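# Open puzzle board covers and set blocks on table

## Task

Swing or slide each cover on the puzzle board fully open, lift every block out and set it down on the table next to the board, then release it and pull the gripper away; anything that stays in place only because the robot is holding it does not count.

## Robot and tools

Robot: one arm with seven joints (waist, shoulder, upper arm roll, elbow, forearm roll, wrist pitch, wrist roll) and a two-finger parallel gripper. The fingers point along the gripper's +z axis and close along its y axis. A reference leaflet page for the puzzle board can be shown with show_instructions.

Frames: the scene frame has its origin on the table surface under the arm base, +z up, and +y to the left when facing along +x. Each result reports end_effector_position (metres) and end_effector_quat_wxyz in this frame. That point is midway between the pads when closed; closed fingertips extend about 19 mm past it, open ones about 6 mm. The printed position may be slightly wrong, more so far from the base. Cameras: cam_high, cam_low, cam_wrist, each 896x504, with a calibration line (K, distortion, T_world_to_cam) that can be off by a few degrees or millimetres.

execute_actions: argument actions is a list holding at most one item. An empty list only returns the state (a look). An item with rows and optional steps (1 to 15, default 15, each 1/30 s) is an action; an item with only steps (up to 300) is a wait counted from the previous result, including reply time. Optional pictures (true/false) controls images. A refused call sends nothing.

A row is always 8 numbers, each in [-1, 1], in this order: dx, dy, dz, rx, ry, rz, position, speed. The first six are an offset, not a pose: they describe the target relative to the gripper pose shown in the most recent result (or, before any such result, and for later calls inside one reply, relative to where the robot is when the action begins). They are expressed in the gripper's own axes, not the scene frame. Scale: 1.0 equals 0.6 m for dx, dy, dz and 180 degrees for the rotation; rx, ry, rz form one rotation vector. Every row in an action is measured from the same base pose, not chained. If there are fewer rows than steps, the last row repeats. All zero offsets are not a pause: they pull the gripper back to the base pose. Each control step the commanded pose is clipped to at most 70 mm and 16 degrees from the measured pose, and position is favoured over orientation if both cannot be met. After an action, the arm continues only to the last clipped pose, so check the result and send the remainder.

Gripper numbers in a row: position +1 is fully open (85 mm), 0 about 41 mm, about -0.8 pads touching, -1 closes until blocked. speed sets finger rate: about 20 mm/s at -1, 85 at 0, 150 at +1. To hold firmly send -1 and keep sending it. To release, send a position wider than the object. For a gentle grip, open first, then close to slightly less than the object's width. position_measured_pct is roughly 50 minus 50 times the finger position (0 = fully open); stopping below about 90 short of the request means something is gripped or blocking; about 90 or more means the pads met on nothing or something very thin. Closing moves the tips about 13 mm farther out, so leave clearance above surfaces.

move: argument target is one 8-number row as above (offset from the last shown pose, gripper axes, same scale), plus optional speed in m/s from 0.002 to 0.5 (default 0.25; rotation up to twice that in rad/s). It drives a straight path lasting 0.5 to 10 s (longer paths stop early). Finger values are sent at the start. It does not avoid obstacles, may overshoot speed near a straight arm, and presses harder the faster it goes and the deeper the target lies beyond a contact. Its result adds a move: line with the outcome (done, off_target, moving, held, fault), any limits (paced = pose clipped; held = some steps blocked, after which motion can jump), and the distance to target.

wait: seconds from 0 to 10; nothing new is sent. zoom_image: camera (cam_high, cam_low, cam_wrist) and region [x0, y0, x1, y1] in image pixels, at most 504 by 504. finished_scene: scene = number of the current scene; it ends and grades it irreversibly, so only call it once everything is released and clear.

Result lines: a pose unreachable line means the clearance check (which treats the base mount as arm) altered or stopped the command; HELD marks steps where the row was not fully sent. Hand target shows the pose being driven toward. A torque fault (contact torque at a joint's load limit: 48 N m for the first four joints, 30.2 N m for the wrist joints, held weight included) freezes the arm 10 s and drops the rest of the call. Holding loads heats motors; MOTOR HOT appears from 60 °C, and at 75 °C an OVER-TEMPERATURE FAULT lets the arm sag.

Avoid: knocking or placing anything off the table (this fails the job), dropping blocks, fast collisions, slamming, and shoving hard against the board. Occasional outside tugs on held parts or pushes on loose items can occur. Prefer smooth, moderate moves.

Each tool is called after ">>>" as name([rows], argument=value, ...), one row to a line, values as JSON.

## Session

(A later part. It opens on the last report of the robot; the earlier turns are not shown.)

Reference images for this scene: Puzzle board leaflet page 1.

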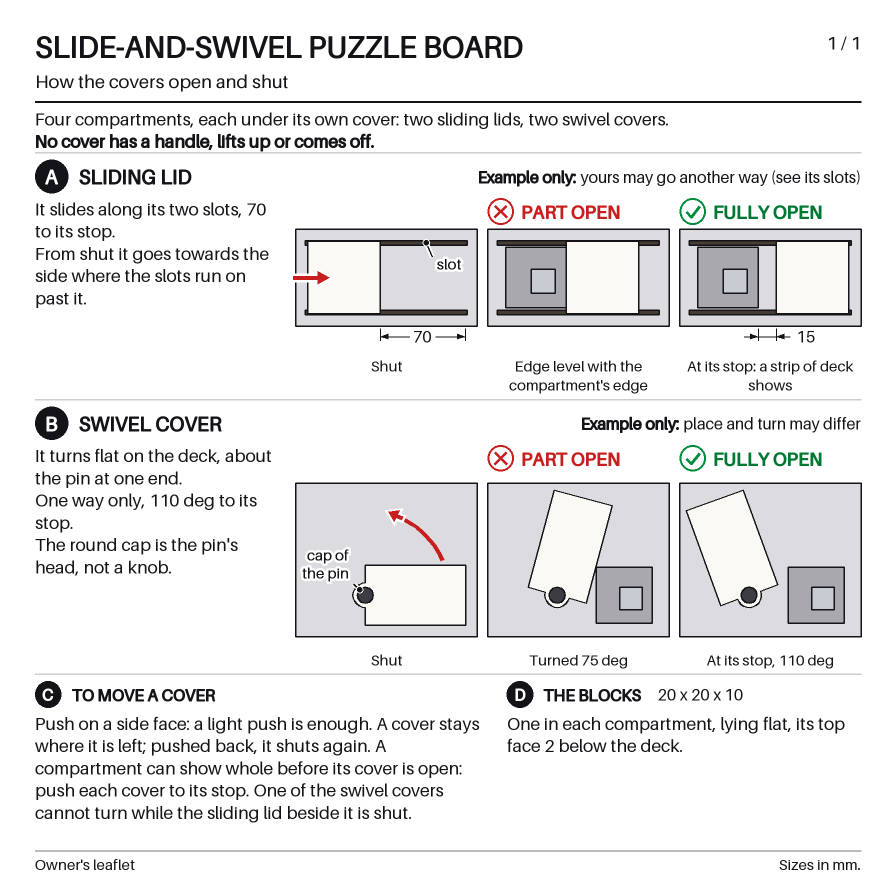

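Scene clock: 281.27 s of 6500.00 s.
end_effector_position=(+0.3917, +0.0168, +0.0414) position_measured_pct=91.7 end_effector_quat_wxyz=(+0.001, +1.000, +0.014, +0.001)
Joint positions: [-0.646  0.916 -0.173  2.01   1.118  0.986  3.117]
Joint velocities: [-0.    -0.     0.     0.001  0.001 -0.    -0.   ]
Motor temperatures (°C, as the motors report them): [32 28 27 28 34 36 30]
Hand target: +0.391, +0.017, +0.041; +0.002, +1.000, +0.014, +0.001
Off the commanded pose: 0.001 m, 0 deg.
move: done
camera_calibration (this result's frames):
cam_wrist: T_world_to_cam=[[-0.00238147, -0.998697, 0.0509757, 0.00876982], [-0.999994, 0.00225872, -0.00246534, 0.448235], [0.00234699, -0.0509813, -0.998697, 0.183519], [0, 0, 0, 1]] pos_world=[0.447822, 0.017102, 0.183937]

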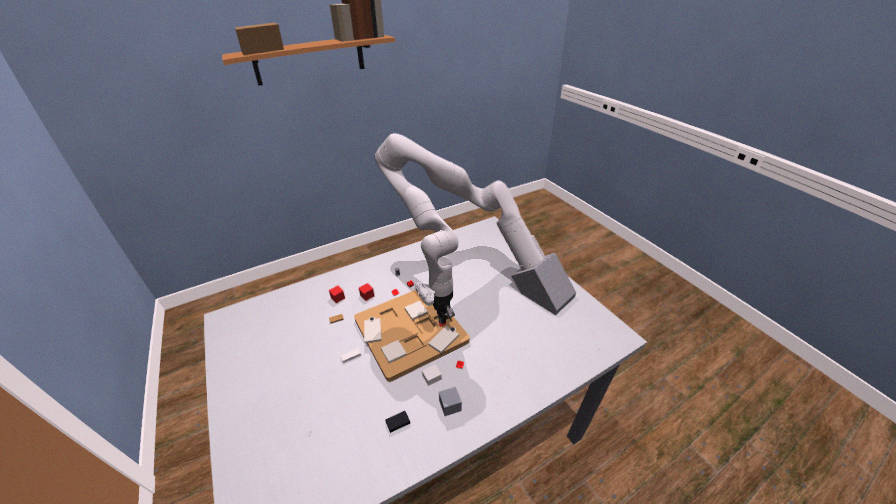

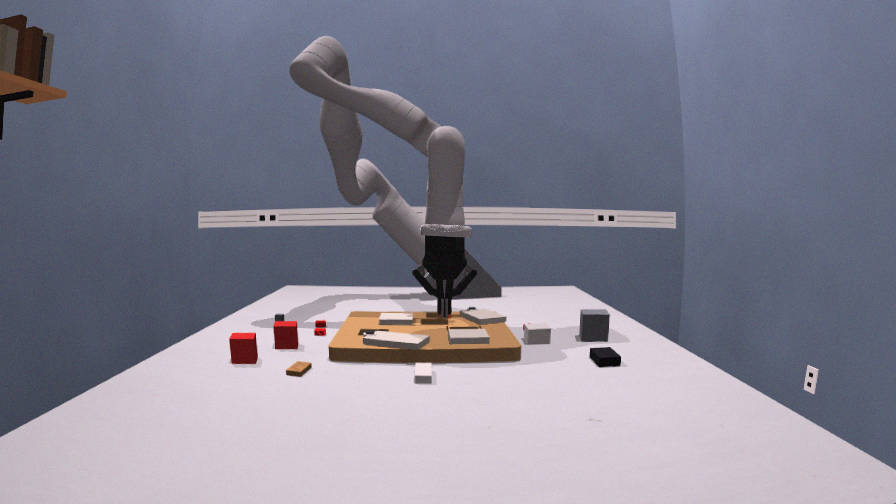

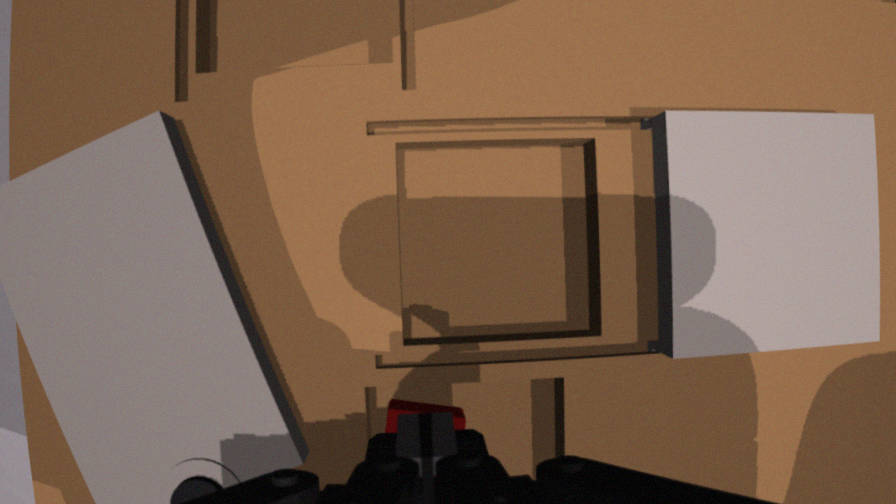

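Drag right while turning to straighten.

>>> move(target=[-0.004,0.016,0.0015,0,0,-0.05,-1,0], speed=0.015)

>>> move(target=[0,0,-0.02,0,0,0,-1,0], speed=0.05)

>>> move(target=[0,0,0,0,0,0.048,-0.3,0])

Scene clock: 291.80 s of 6500.00 s.
end_effector_position=(+0.3901, +0.0080, +0.0414) position_measured_pct=91.7 end_effector_quat_wxyz=(+0.001, +0.996, +0.093, +0.002)
Joint positions: [-0.623  0.898 -0.191  2.032  1.136  0.992  3.267]
Joint velocities: [-0.    -0.001  0.001 -0.001 -0.001 -0.     0.   ]
Motor temperatures (°C, as the motors report them): [32 28 27 28 34 36 30]
Hand target: +0.390, +0.007, +0.041; +0.001, +0.996, +0.093, +0.001
Off the commanded pose: 0.001 m, 0 deg.
After step 90, 2.07 s passed at rest.
move: done
camera_calibration (this result's frames):
cam_wrist: T_world_to_cam=[[0.154073, -0.986811, 0.0496579, -0.0611036], [-0.987989, -0.154469, -0.00420914, 0.443307], [0.0118242, -0.0484129, -0.998757, 0.179344], [0, 0, 0, 1]] pos_world=[0.445276, 0.0168621, 0.184022]

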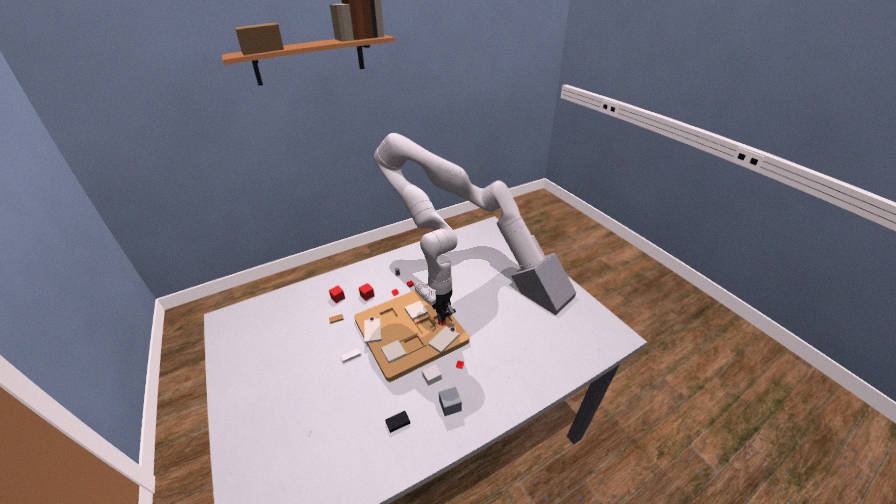

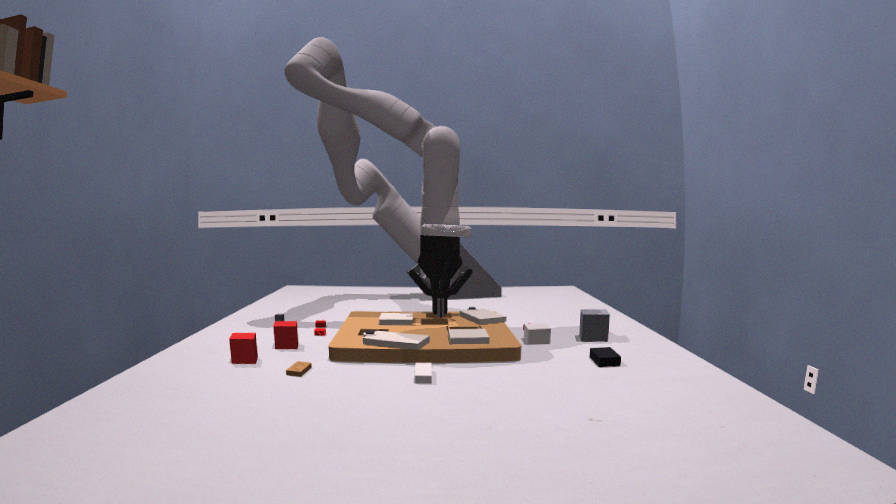

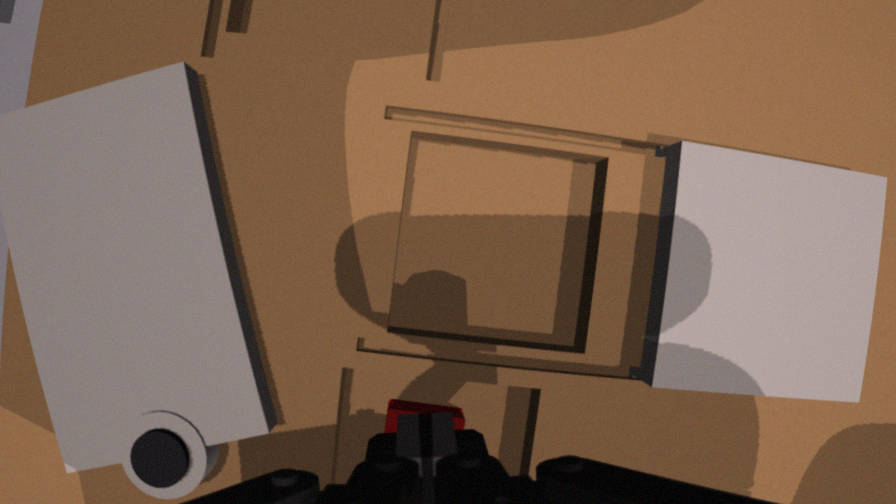

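Scene clock: 292.50 s of 6500.00 s.
end_effector_position=(+0.3900, +0.0080, +0.0533) position_measured_pct=91.7 end_effector_quat_wxyz=(+0.001, +0.996, +0.093, +0.002)
Joint positions: [-0.634  0.879 -0.204  2.026  1.106  1.013  3.285]
Joint velocities: [-0.    -0.001 -0.001  0.    -0.     0.    -0.   ]
Motor temperatures (°C, as the motors report them): [32 28 27 28 34 36 30]
Hand target: +0.390, +0.008, +0.053; +0.001, +0.996, +0.093, +0.002
Off the commanded pose: 0.000 m, 0 deg.
move: done
camera_calibration (this result's frames):
cam_wrist: T_world_to_cam=[[0.154192, -0.986791, 0.0496791, -0.0617145], [-0.987973, -0.154576, -0.00394171, 0.443195], [0.0115688, -0.0484738, -0.998757, 0.191352], [0, 0, 0, 1]] pos_world=[0.445167, 0.0168835, 0.195928]

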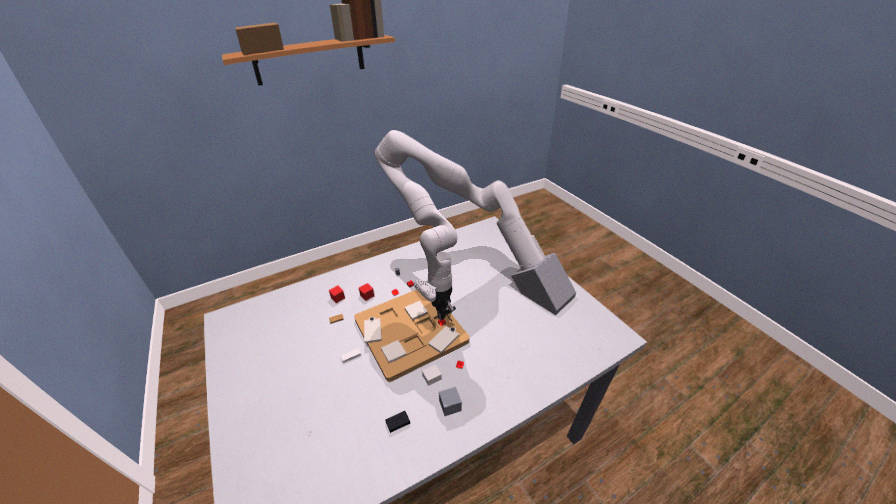

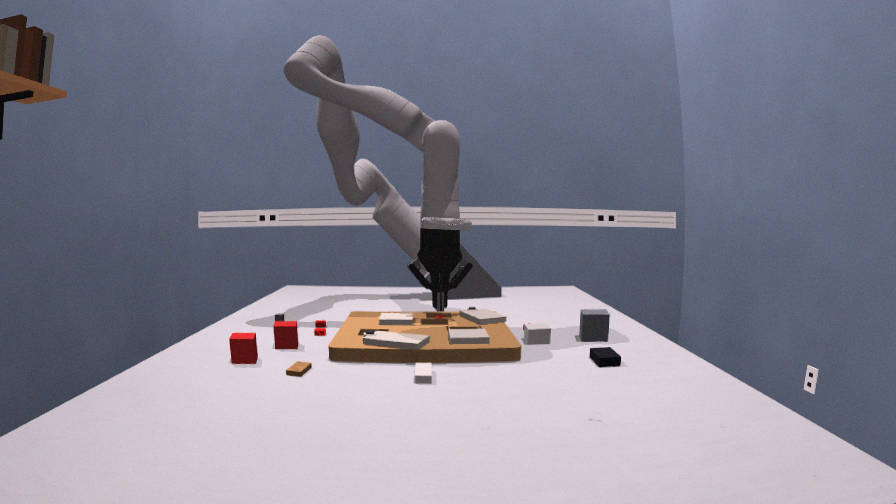

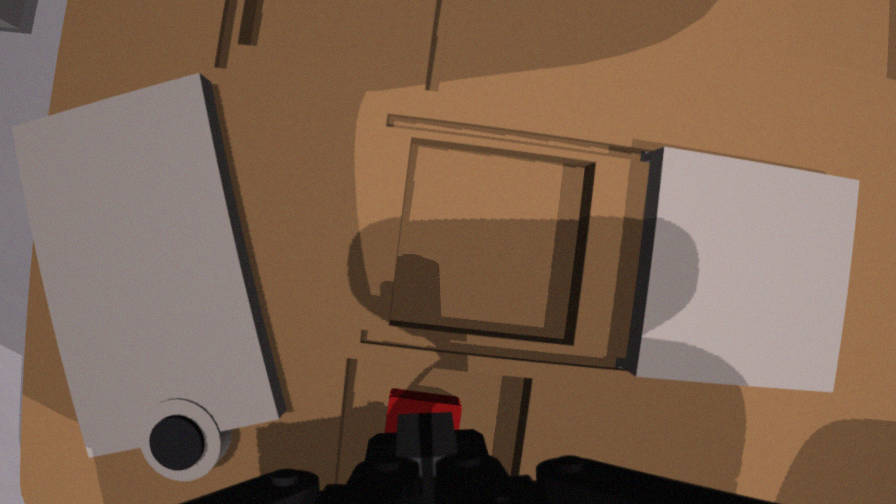

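Scene clock: 293.23 s of 6500.00 s.
end_effector_position=(+0.3900, +0.0080, +0.0533) position_measured_pct=65.1 end_effector_quat_wxyz=(+0.000, +1.000, +0.018, +0.002)
Joint positions: [-0.65   0.877 -0.181  2.027  1.096  0.998  3.143]
Joint velocities: [-0.002 -0.001 -0.001  0.001  0.     0.001 -0.001]
Motor temperatures (°C, as the motors report them): [32 28 27 28 34 36 30]
Hand target: +0.390, +0.008, +0.053; +0.000, +1.000, +0.018, +0.002
Off the commanded pose: 0.000 m, 0 deg.
move: done
camera_calibration (this result's frames):
cam_wrist: T_world_to_cam=[[0.00409156, -0.998789, 0.0490361, -0.00308096], [-0.999983, -0.00429011, -0.00394453, 0.446659], [0.00415012, -0.0490191, -0.998789, 0.194193], [0, 0, 0, 1]] pos_world=[0.445858, 0.00835818, 0.195871]

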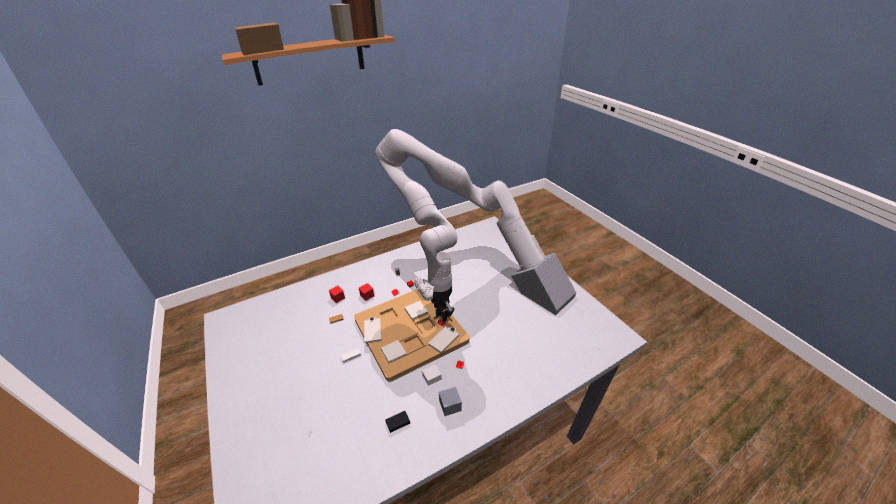

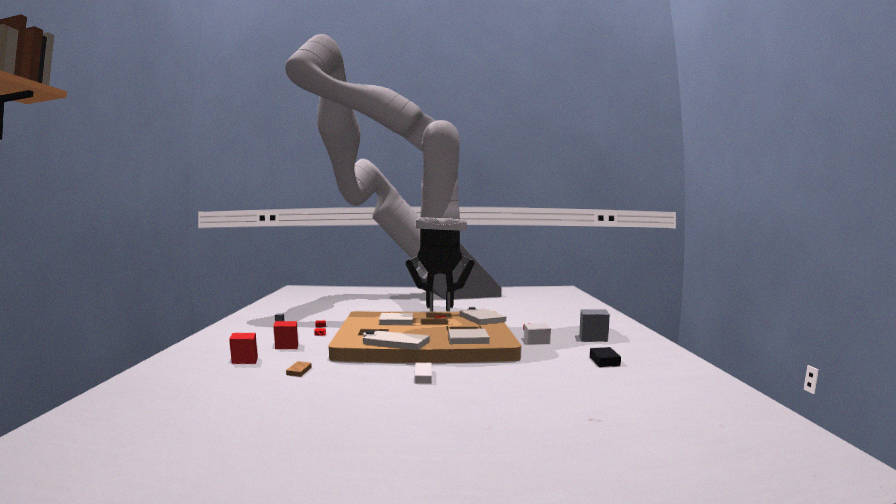

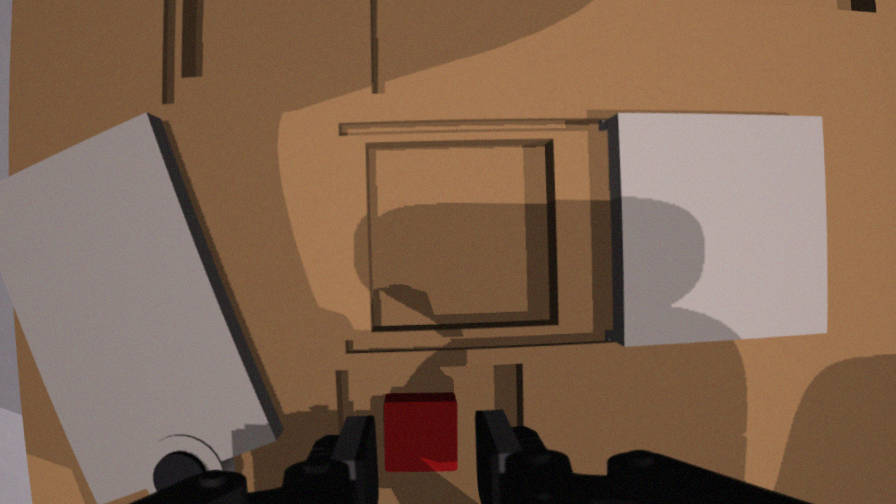

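Excellent.

>>> move(target=[0,-0.001,0.026,0,0,0,-0.3,0], speed=0.02)

>>> move(target=[0,0,0,0,0,0,-0.52,0])

>>> move(target=[0,0,-0.05,0,0,0,-0.52,0], speed=0.1)

Scene clock: 300.40 s of 6500.00 s.
end_effector_position=(+0.3901, +0.0086, +0.0377) position_measured_pct=65.1 end_effector_quat_wxyz=(+0.000, +1.000, +0.018, +0.002)
Joint positions: [-0.636  0.904 -0.164  2.033  1.135  0.97   3.118]
Joint velocities: [ 0.     0.002  0.     0.     0.    -0.001  0.   ]
Motor temperatures (°C, as the motors report them): [32 28 27 28 34 36 30]
Hand target: +0.390, +0.009, +0.038; +0.000, +1.000, +0.018, +0.002
Off the commanded pose: 0.000 m, 0 deg.
After step 90, 3.17 s passed at rest.
move: done
camera_calibration (this result's frames):
cam_wrist: T_world_to_cam=[[0.00395778, -0.998792, 0.0489879, -0.00167867], [-0.999982, -0.00416873, -0.00420478, 0.446751], [0.00440392, -0.0489704, -0.998791, 0.178609], [0, 0, 0, 1]] pos_world=[0.445964, 0.00893228, 0.180353]

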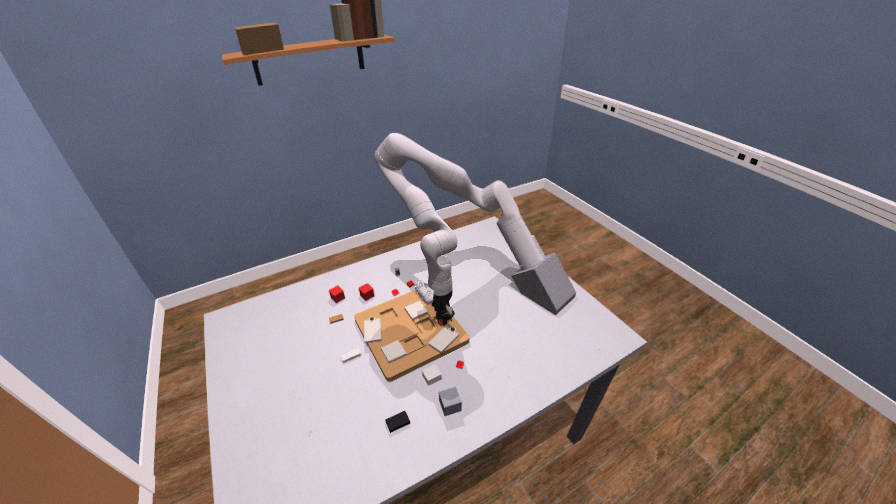

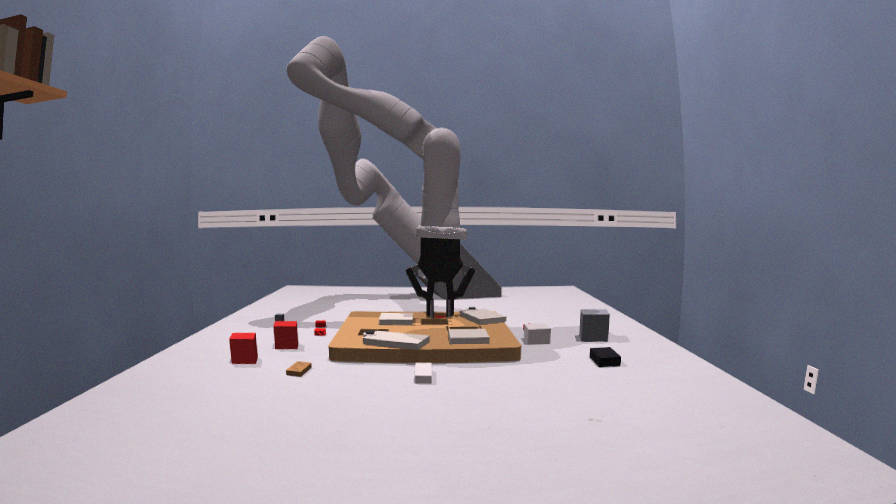

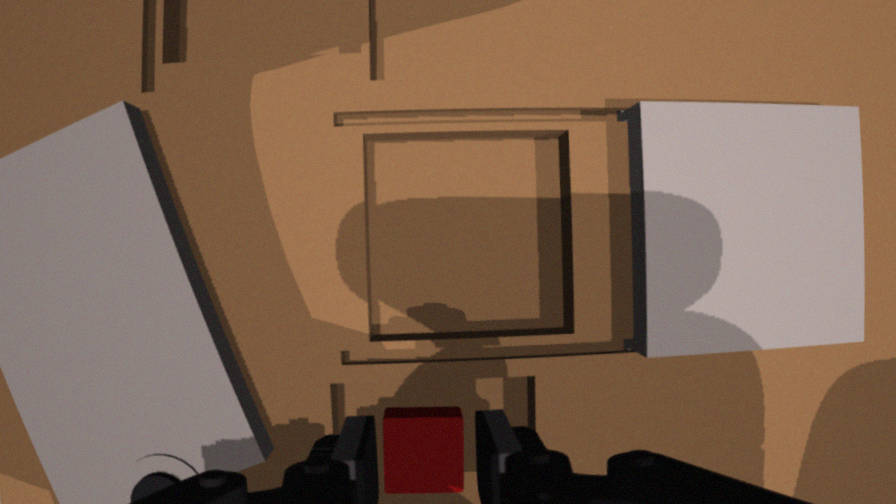

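Scene clock: 300.90 s of 6500.00 s.
end_effector_position=(+0.3902, +0.0087, +0.0379) position_measured_pct=73.8 end_effector_quat_wxyz=(+0.000, +1.000, +0.018, +0.002)
Joint positions: [-0.636  0.903 -0.164  2.033  1.135  0.97   3.118]
Joint velocities: [-0.    -0.     0.001  0.     0.    -0.     0.   ]
Motor temperatures (°C, as the motors report them): [32 28 27 28 34 36 30]
Hand target: +0.390, +0.009, +0.038; +0.000, +1.000, +0.018, +0.002
Off the commanded pose: 0.000 m, 0 deg.
move: done
camera_calibration (this result's frames):
cam_wrist: T_world_to_cam=[[0.00396342, -0.998804, 0.0487329, -0.00158802], [-0.999981, -0.00419094, -0.00456755, 0.446848], [0.00476633, -0.0487138, -0.998801, 0.178683], [0, 0, 0, 1]] pos_world=[0.445994, 0.00899092, 0.180587]

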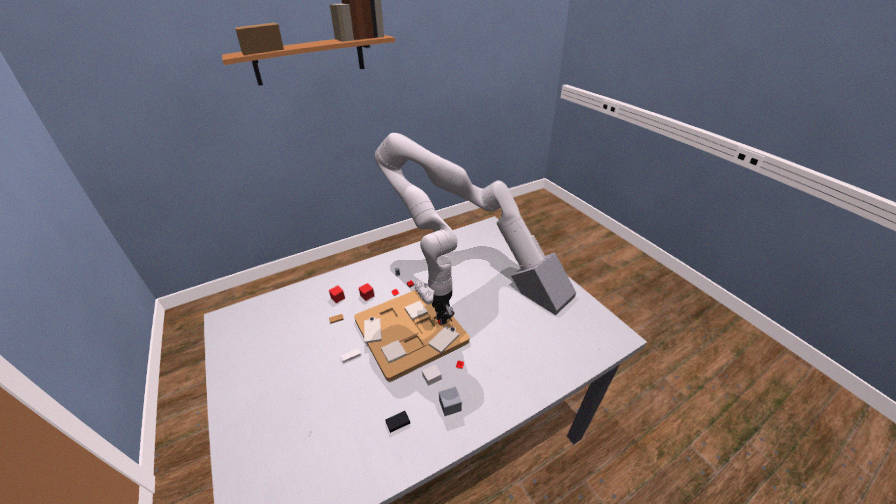

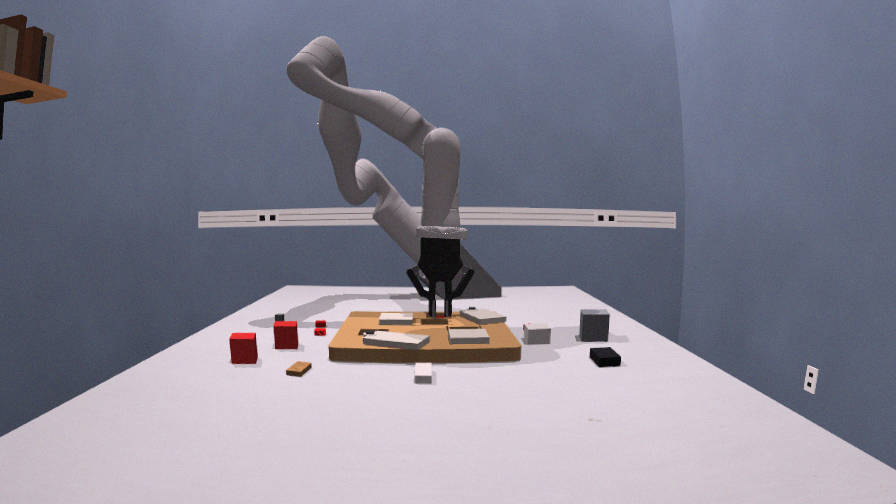

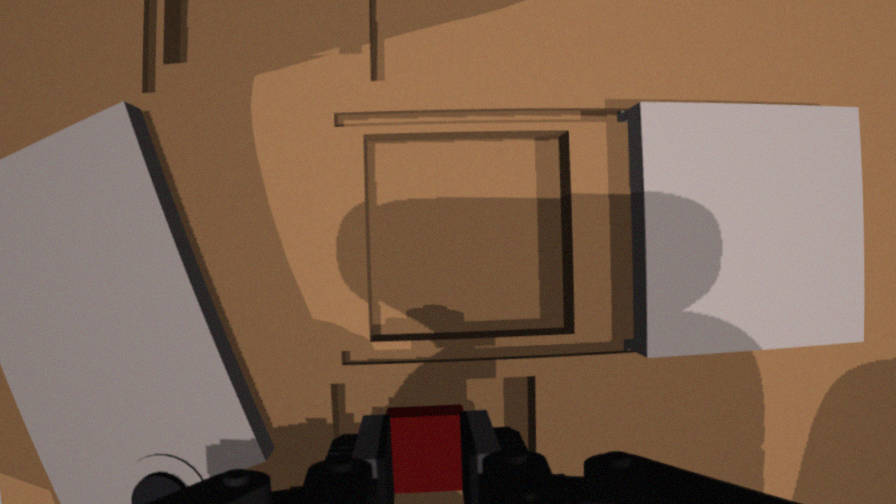

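Scene clock: 301.63 s of 6500.00 s.
end_effector_position=(+0.3899, +0.0087, +0.0678) position_measured_pct=73.8 end_effector_quat_wxyz=(+0.000, +1.000, +0.018, +0.002)
Joint positions: [-0.664  0.855 -0.196  2.017  1.061  1.025  3.164]
Joint velocities: [-0.002 -0.005 -0.001  0.     0.001  0.    -0.   ]
Motor temperatures (°C, as the motors report them): [32 28 27 28 34 36 30]
Hand target: +0.390, +0.009, +0.068; +0.000, +1.000, +0.018, +0.002
Off the commanded pose: 0.000 m, 0 deg.
move: done
camera_calibration (this result's frames):
cam_wrist: T_world_to_cam=[[0.00420015, -0.998797, 0.0488507, -0.00314096], [-0.999982, -0.00440342, -0.00405405, 0.446636], [0.00426428, -0.0488328, -0.998798, 0.208707], [0, 0, 0, 1]] pos_world=[0.445751, 0.00902129, 0.21042]

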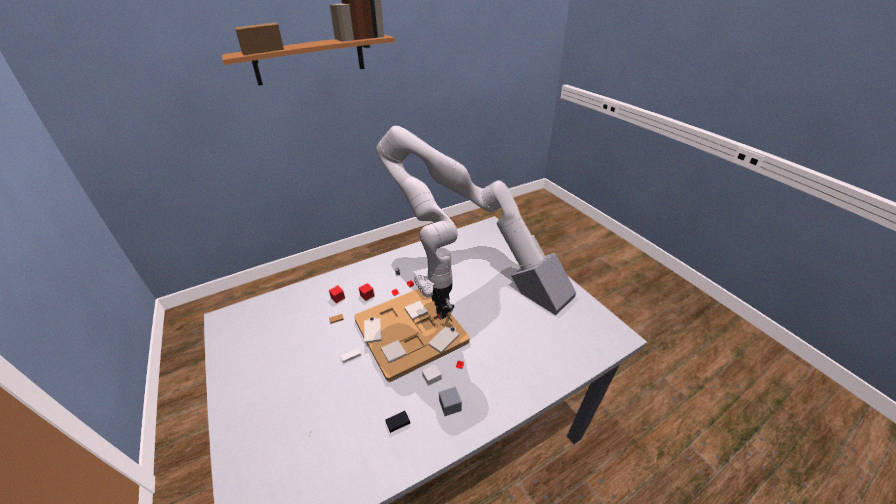

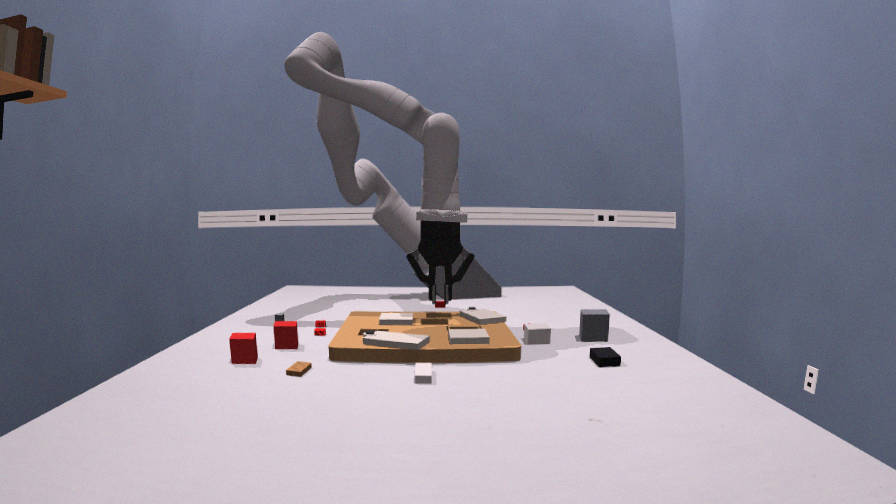

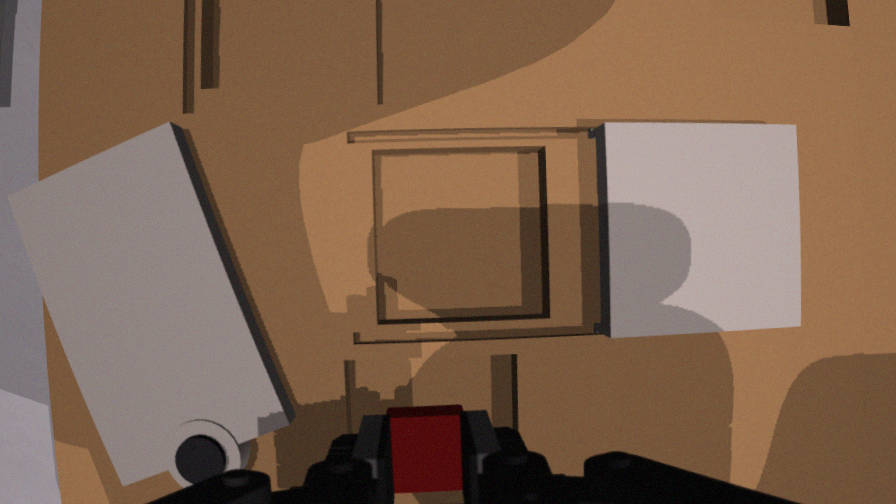

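>>> move(target=[-0.14,0,0,0,0,0,-0.52,0], speed=0.2)

>>> move(target=[0,0,0.068,0,0,0,-0.52,0], speed=0.07)

>>> move(target=[0,0,0,0,0,0,-0.23,0])

>>> move(target=[0,0,-0.35,0,0,0,-0.23,0])

Scene clock: 307.83 s of 6500.00 s.
end_effector_position=(+0.3061, +0.0059, +0.0673) position_measured_pct=73.8 end_effector_quat_wxyz=(+0.000, +1.000, +0.017, +0.002)
Joint positions: [-0.768  0.861 -0.222  2.246  1.106  0.942  2.875]
Joint velocities: [-0.006  0.002 -0.005  0.002  0.003  0.003 -0.003]
Motor temperatures (°C, as the motors report them): [32 28 27 28 34 36 30]
Hand target: +0.306, +0.006, +0.067; +0.000, +1.000, +0.018, +0.002
Off the commanded pose: 0.000 m, 0 deg.
After step 90, 2.37 s passed at rest.
move: done
camera_calibration (this result's frames):
cam_wrist: T_world_to_cam=[[0.00345084, -0.998808, 0.0486921, -0.00530917], [-0.999986, -0.00364006, -0.00379795, 0.362754], [0.00397066, -0.0486783, -0.998807, 0.208478], [0, 0, 0, 1]] pos_world=[0.361939, 0.00616593, 0.209865]

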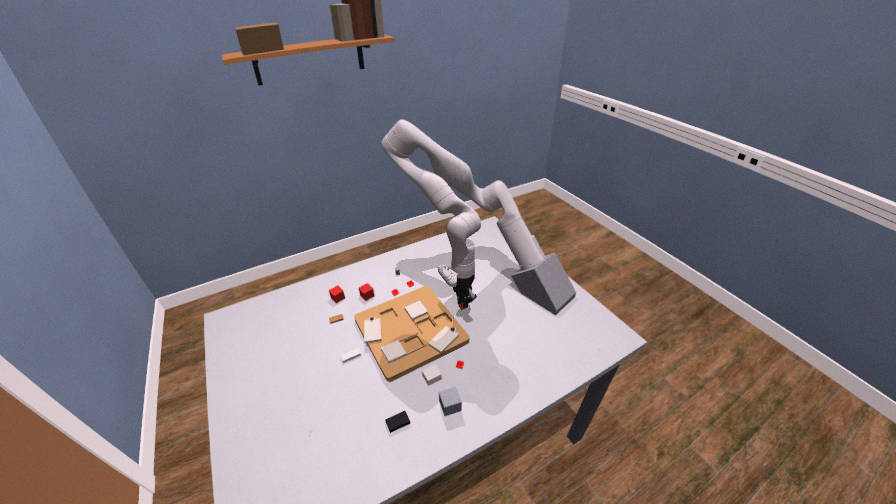

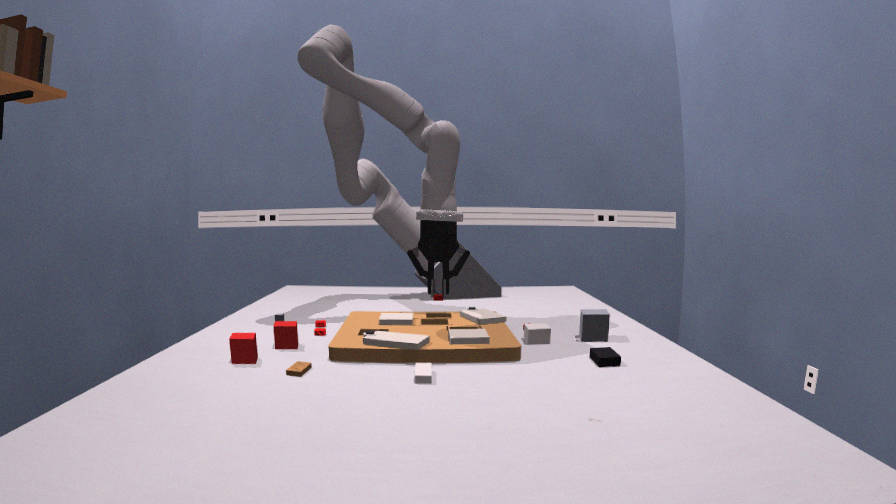

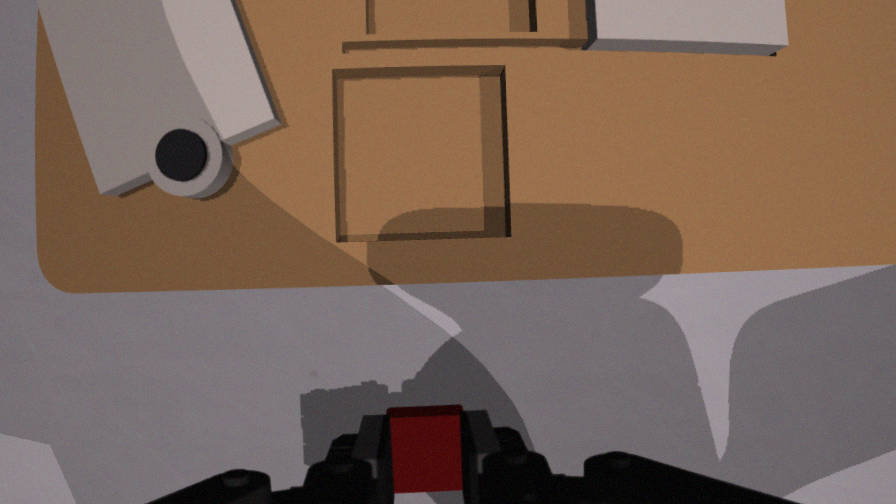

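Scene clock: 308.73 s of 6500.00 s.
end_effector_position=(+0.3065, +0.0059, +0.0266) position_measured_pct=73.8 end_effector_quat_wxyz=(+0.000, +1.000, +0.017, +0.002)
Joint positions: [-0.73   0.946 -0.164  2.268  1.256  0.872  2.773]
Joint velocities: [ 0.001  0.005  0.001  0.001 -0.    -0.001  0.   ]
Motor temperatures (°C, as the motors report them): [32 28 27 28 34 36 30]
Hand target: +0.306, +0.006, +0.026; +0.000, +1.000, +0.017, +0.002
Off the commanded pose: 0.000 m, 0 deg.
move: done
camera_calibration (this result's frames):
cam_wrist: T_world_to_cam=[[0.00308371, -0.998821, 0.0484532, -0.00317479], [-0.999984, -0.00330568, -0.00450176, 0.363032], [0.00465662, -0.0484385, -0.998815, 0.167629], [0, 0, 0, 1]] pos_world=[0.362255, 0.00614872, 0.169218]

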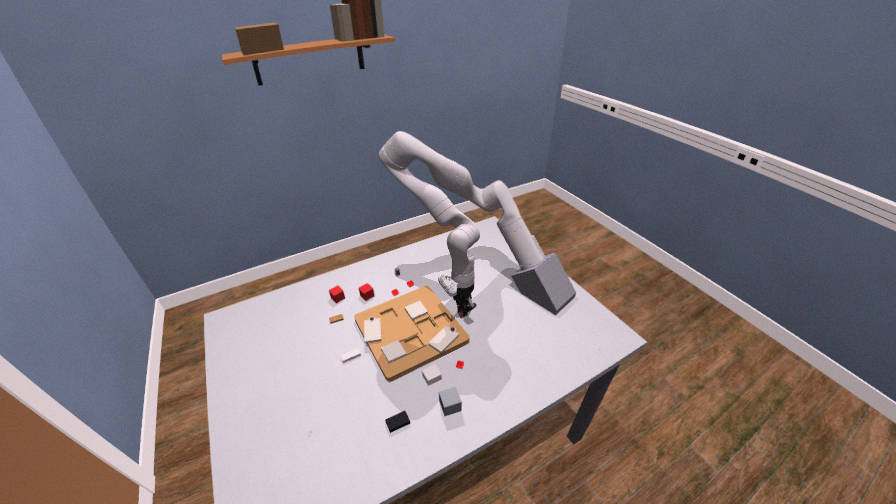

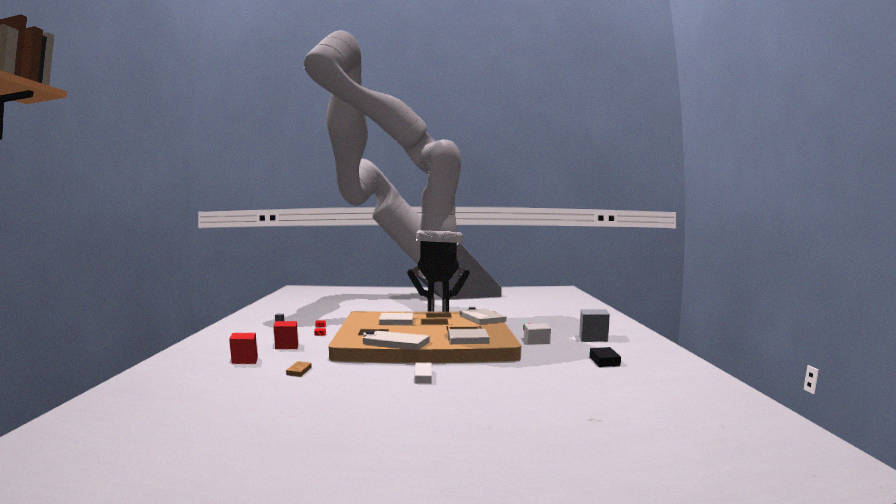

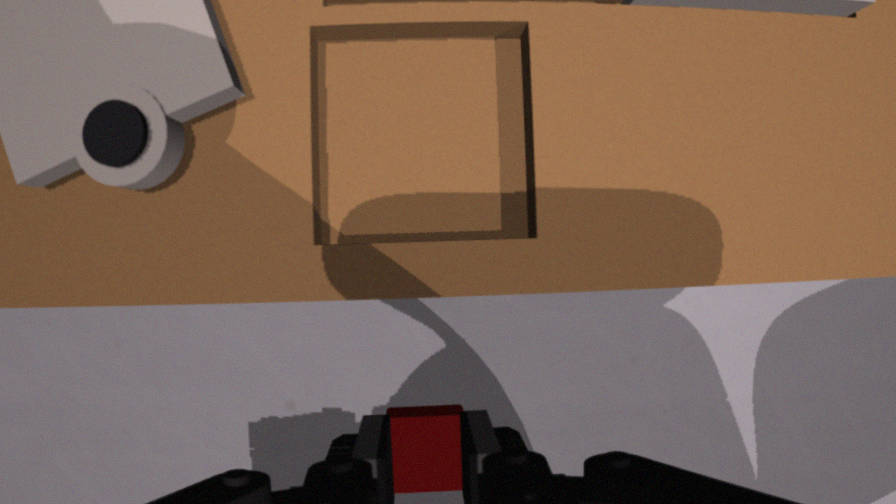

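Scene clock: 309.23 s of 6500.00 s.
end_effector_position=(+0.3065, +0.0059, +0.0266) position_measured_pct=61.5 end_effector_quat_wxyz=(+0.000, +1.000, +0.017, +0.002)
Joint positions: [-0.73   0.946 -0.164  2.268  1.256  0.872  2.773]
Joint velocities: [ 0. -0.  0. -0. -0. -0.  0.]
Motor temperatures (°C, as the motors report them): [32 28 27 28 34 36 30]
Hand target: +0.306, +0.006, +0.027; +0.000, +1.000, +0.017, +0.002
Off the commanded pose: 0.000 m, 0 deg.
move: done
camera_calibration (this result's frames):
cam_wrist: T_world_to_cam=[[0.00307964, -0.998821, 0.0484502, -0.0031732], [-0.999984, -0.00330177, -0.00450531, 0.363034], [0.00465997, -0.0484355, -0.998815, 0.167629], [0, 0, 0, 1]] pos_world=[0.362257, 0.00614839, 0.16922]

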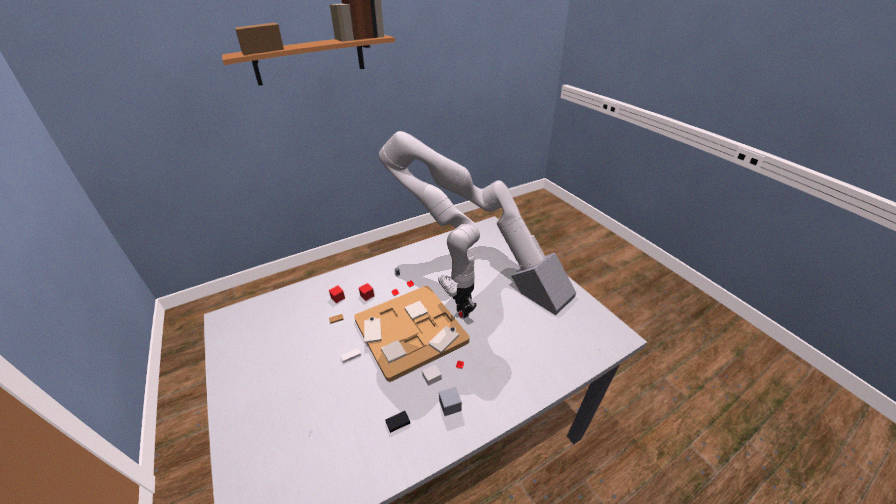

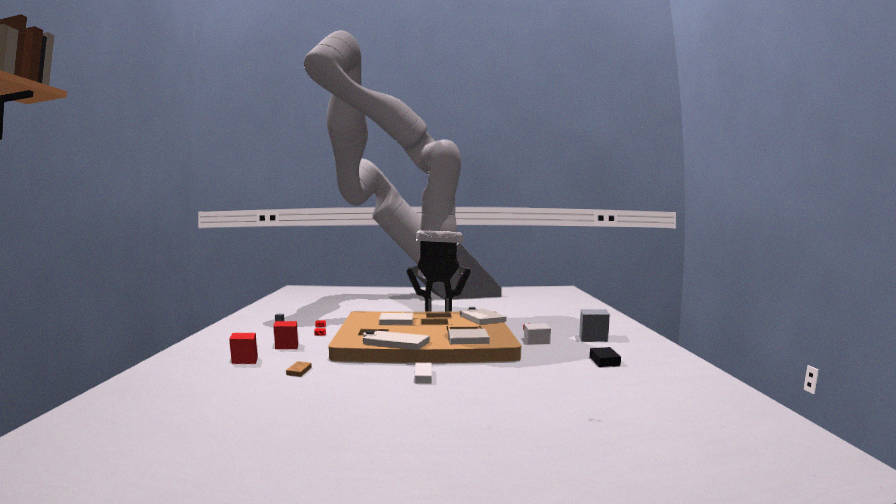

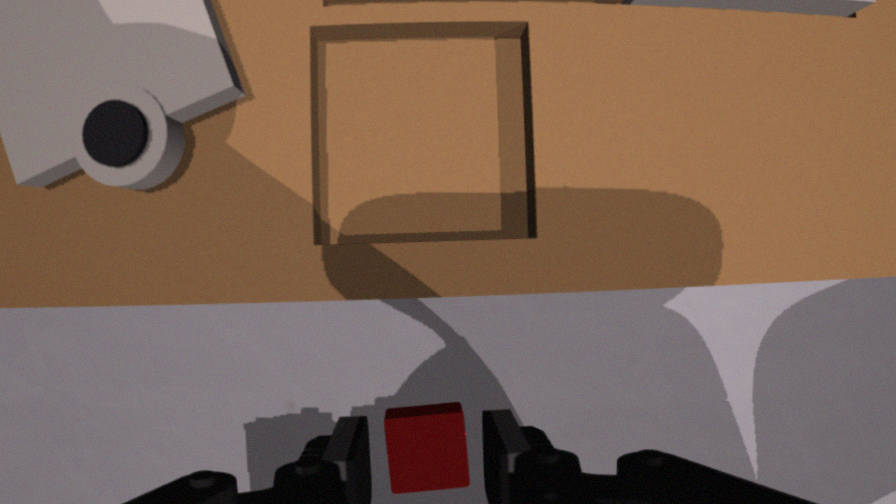

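Scene clock: 310.53 s of 6500.00 s.
end_effector_position=(+0.3051, +0.0057, +0.2366) position_measured_pct=61.5 end_effector_quat_wxyz=(+0.000, +1.000, +0.018, +0.002)
Joint positions: [-0.924  0.604 -0.377  2.005  0.681  1.335  3.167]
Joint velocities: [-0.002 -0.004 -0.002 -0.001  0.     0.002 -0.001]
Motor temperatures (°C, as the motors report them): [32 28 27 28 34 36 30]
Hand target: +0.305, +0.006, +0.237; -0.000, +1.000, +0.017, +0.002
Off the commanded pose: 0.000 m, 0 deg.
move: done
camera_calibration (this result's frames):
cam_wrist: T_world_to_cam=[[0.00377489, -0.998819, 0.048445, -0.0137794], [-0.999988, -0.00392247, -0.00295164, 0.36228], [0.00313818, -0.0484332, -0.998821, 0.377884], [0, 0, 0, 1]] pos_world=[0.361142, 0.00596012, 0.379176]

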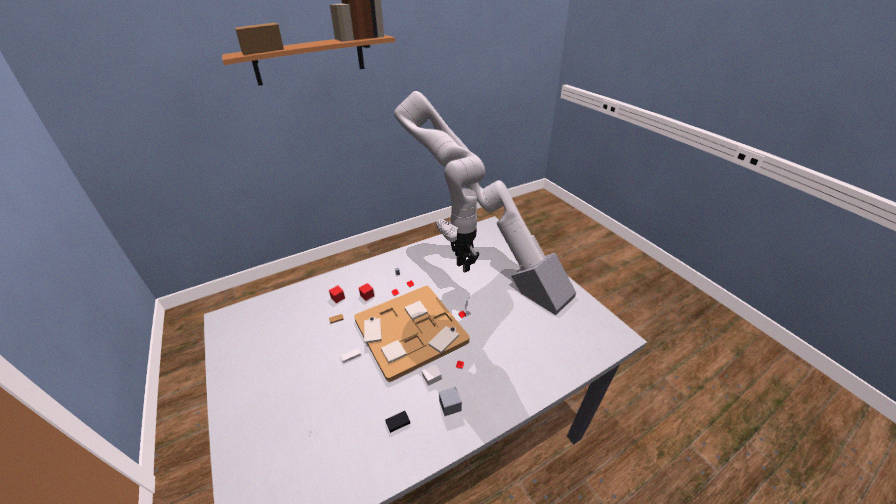

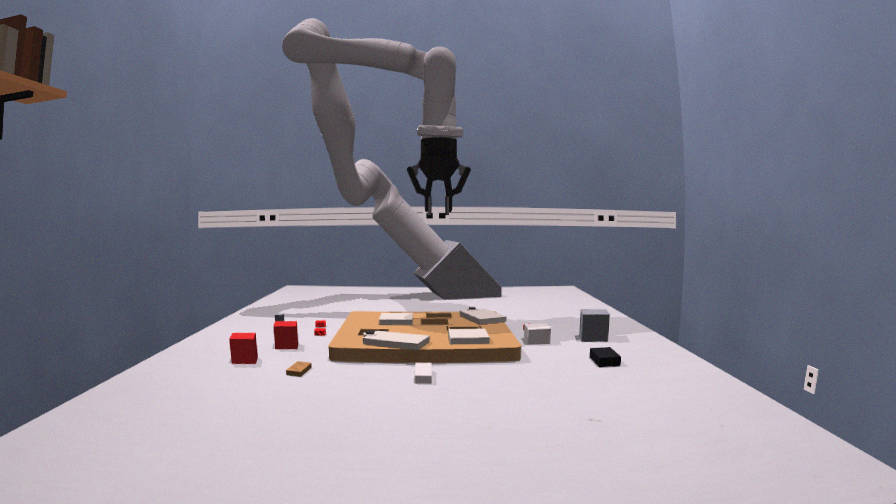

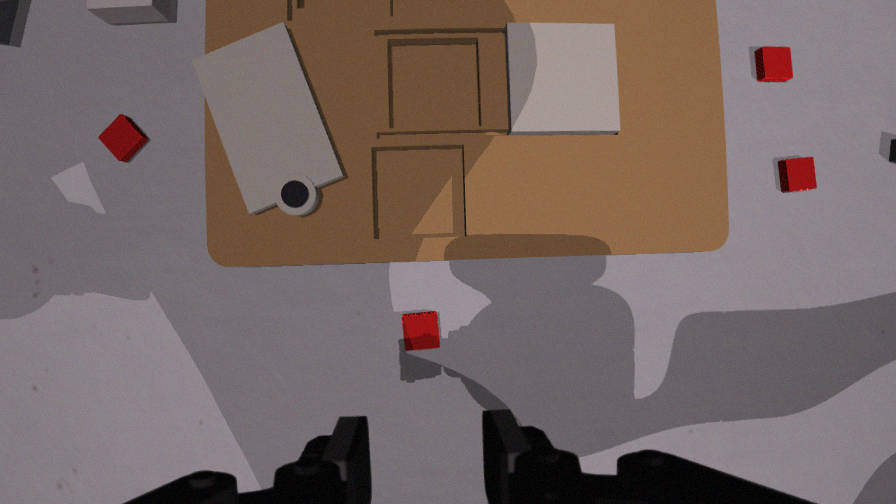

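>>> finished_scene(scene=2)

The scene is finished: the task was done.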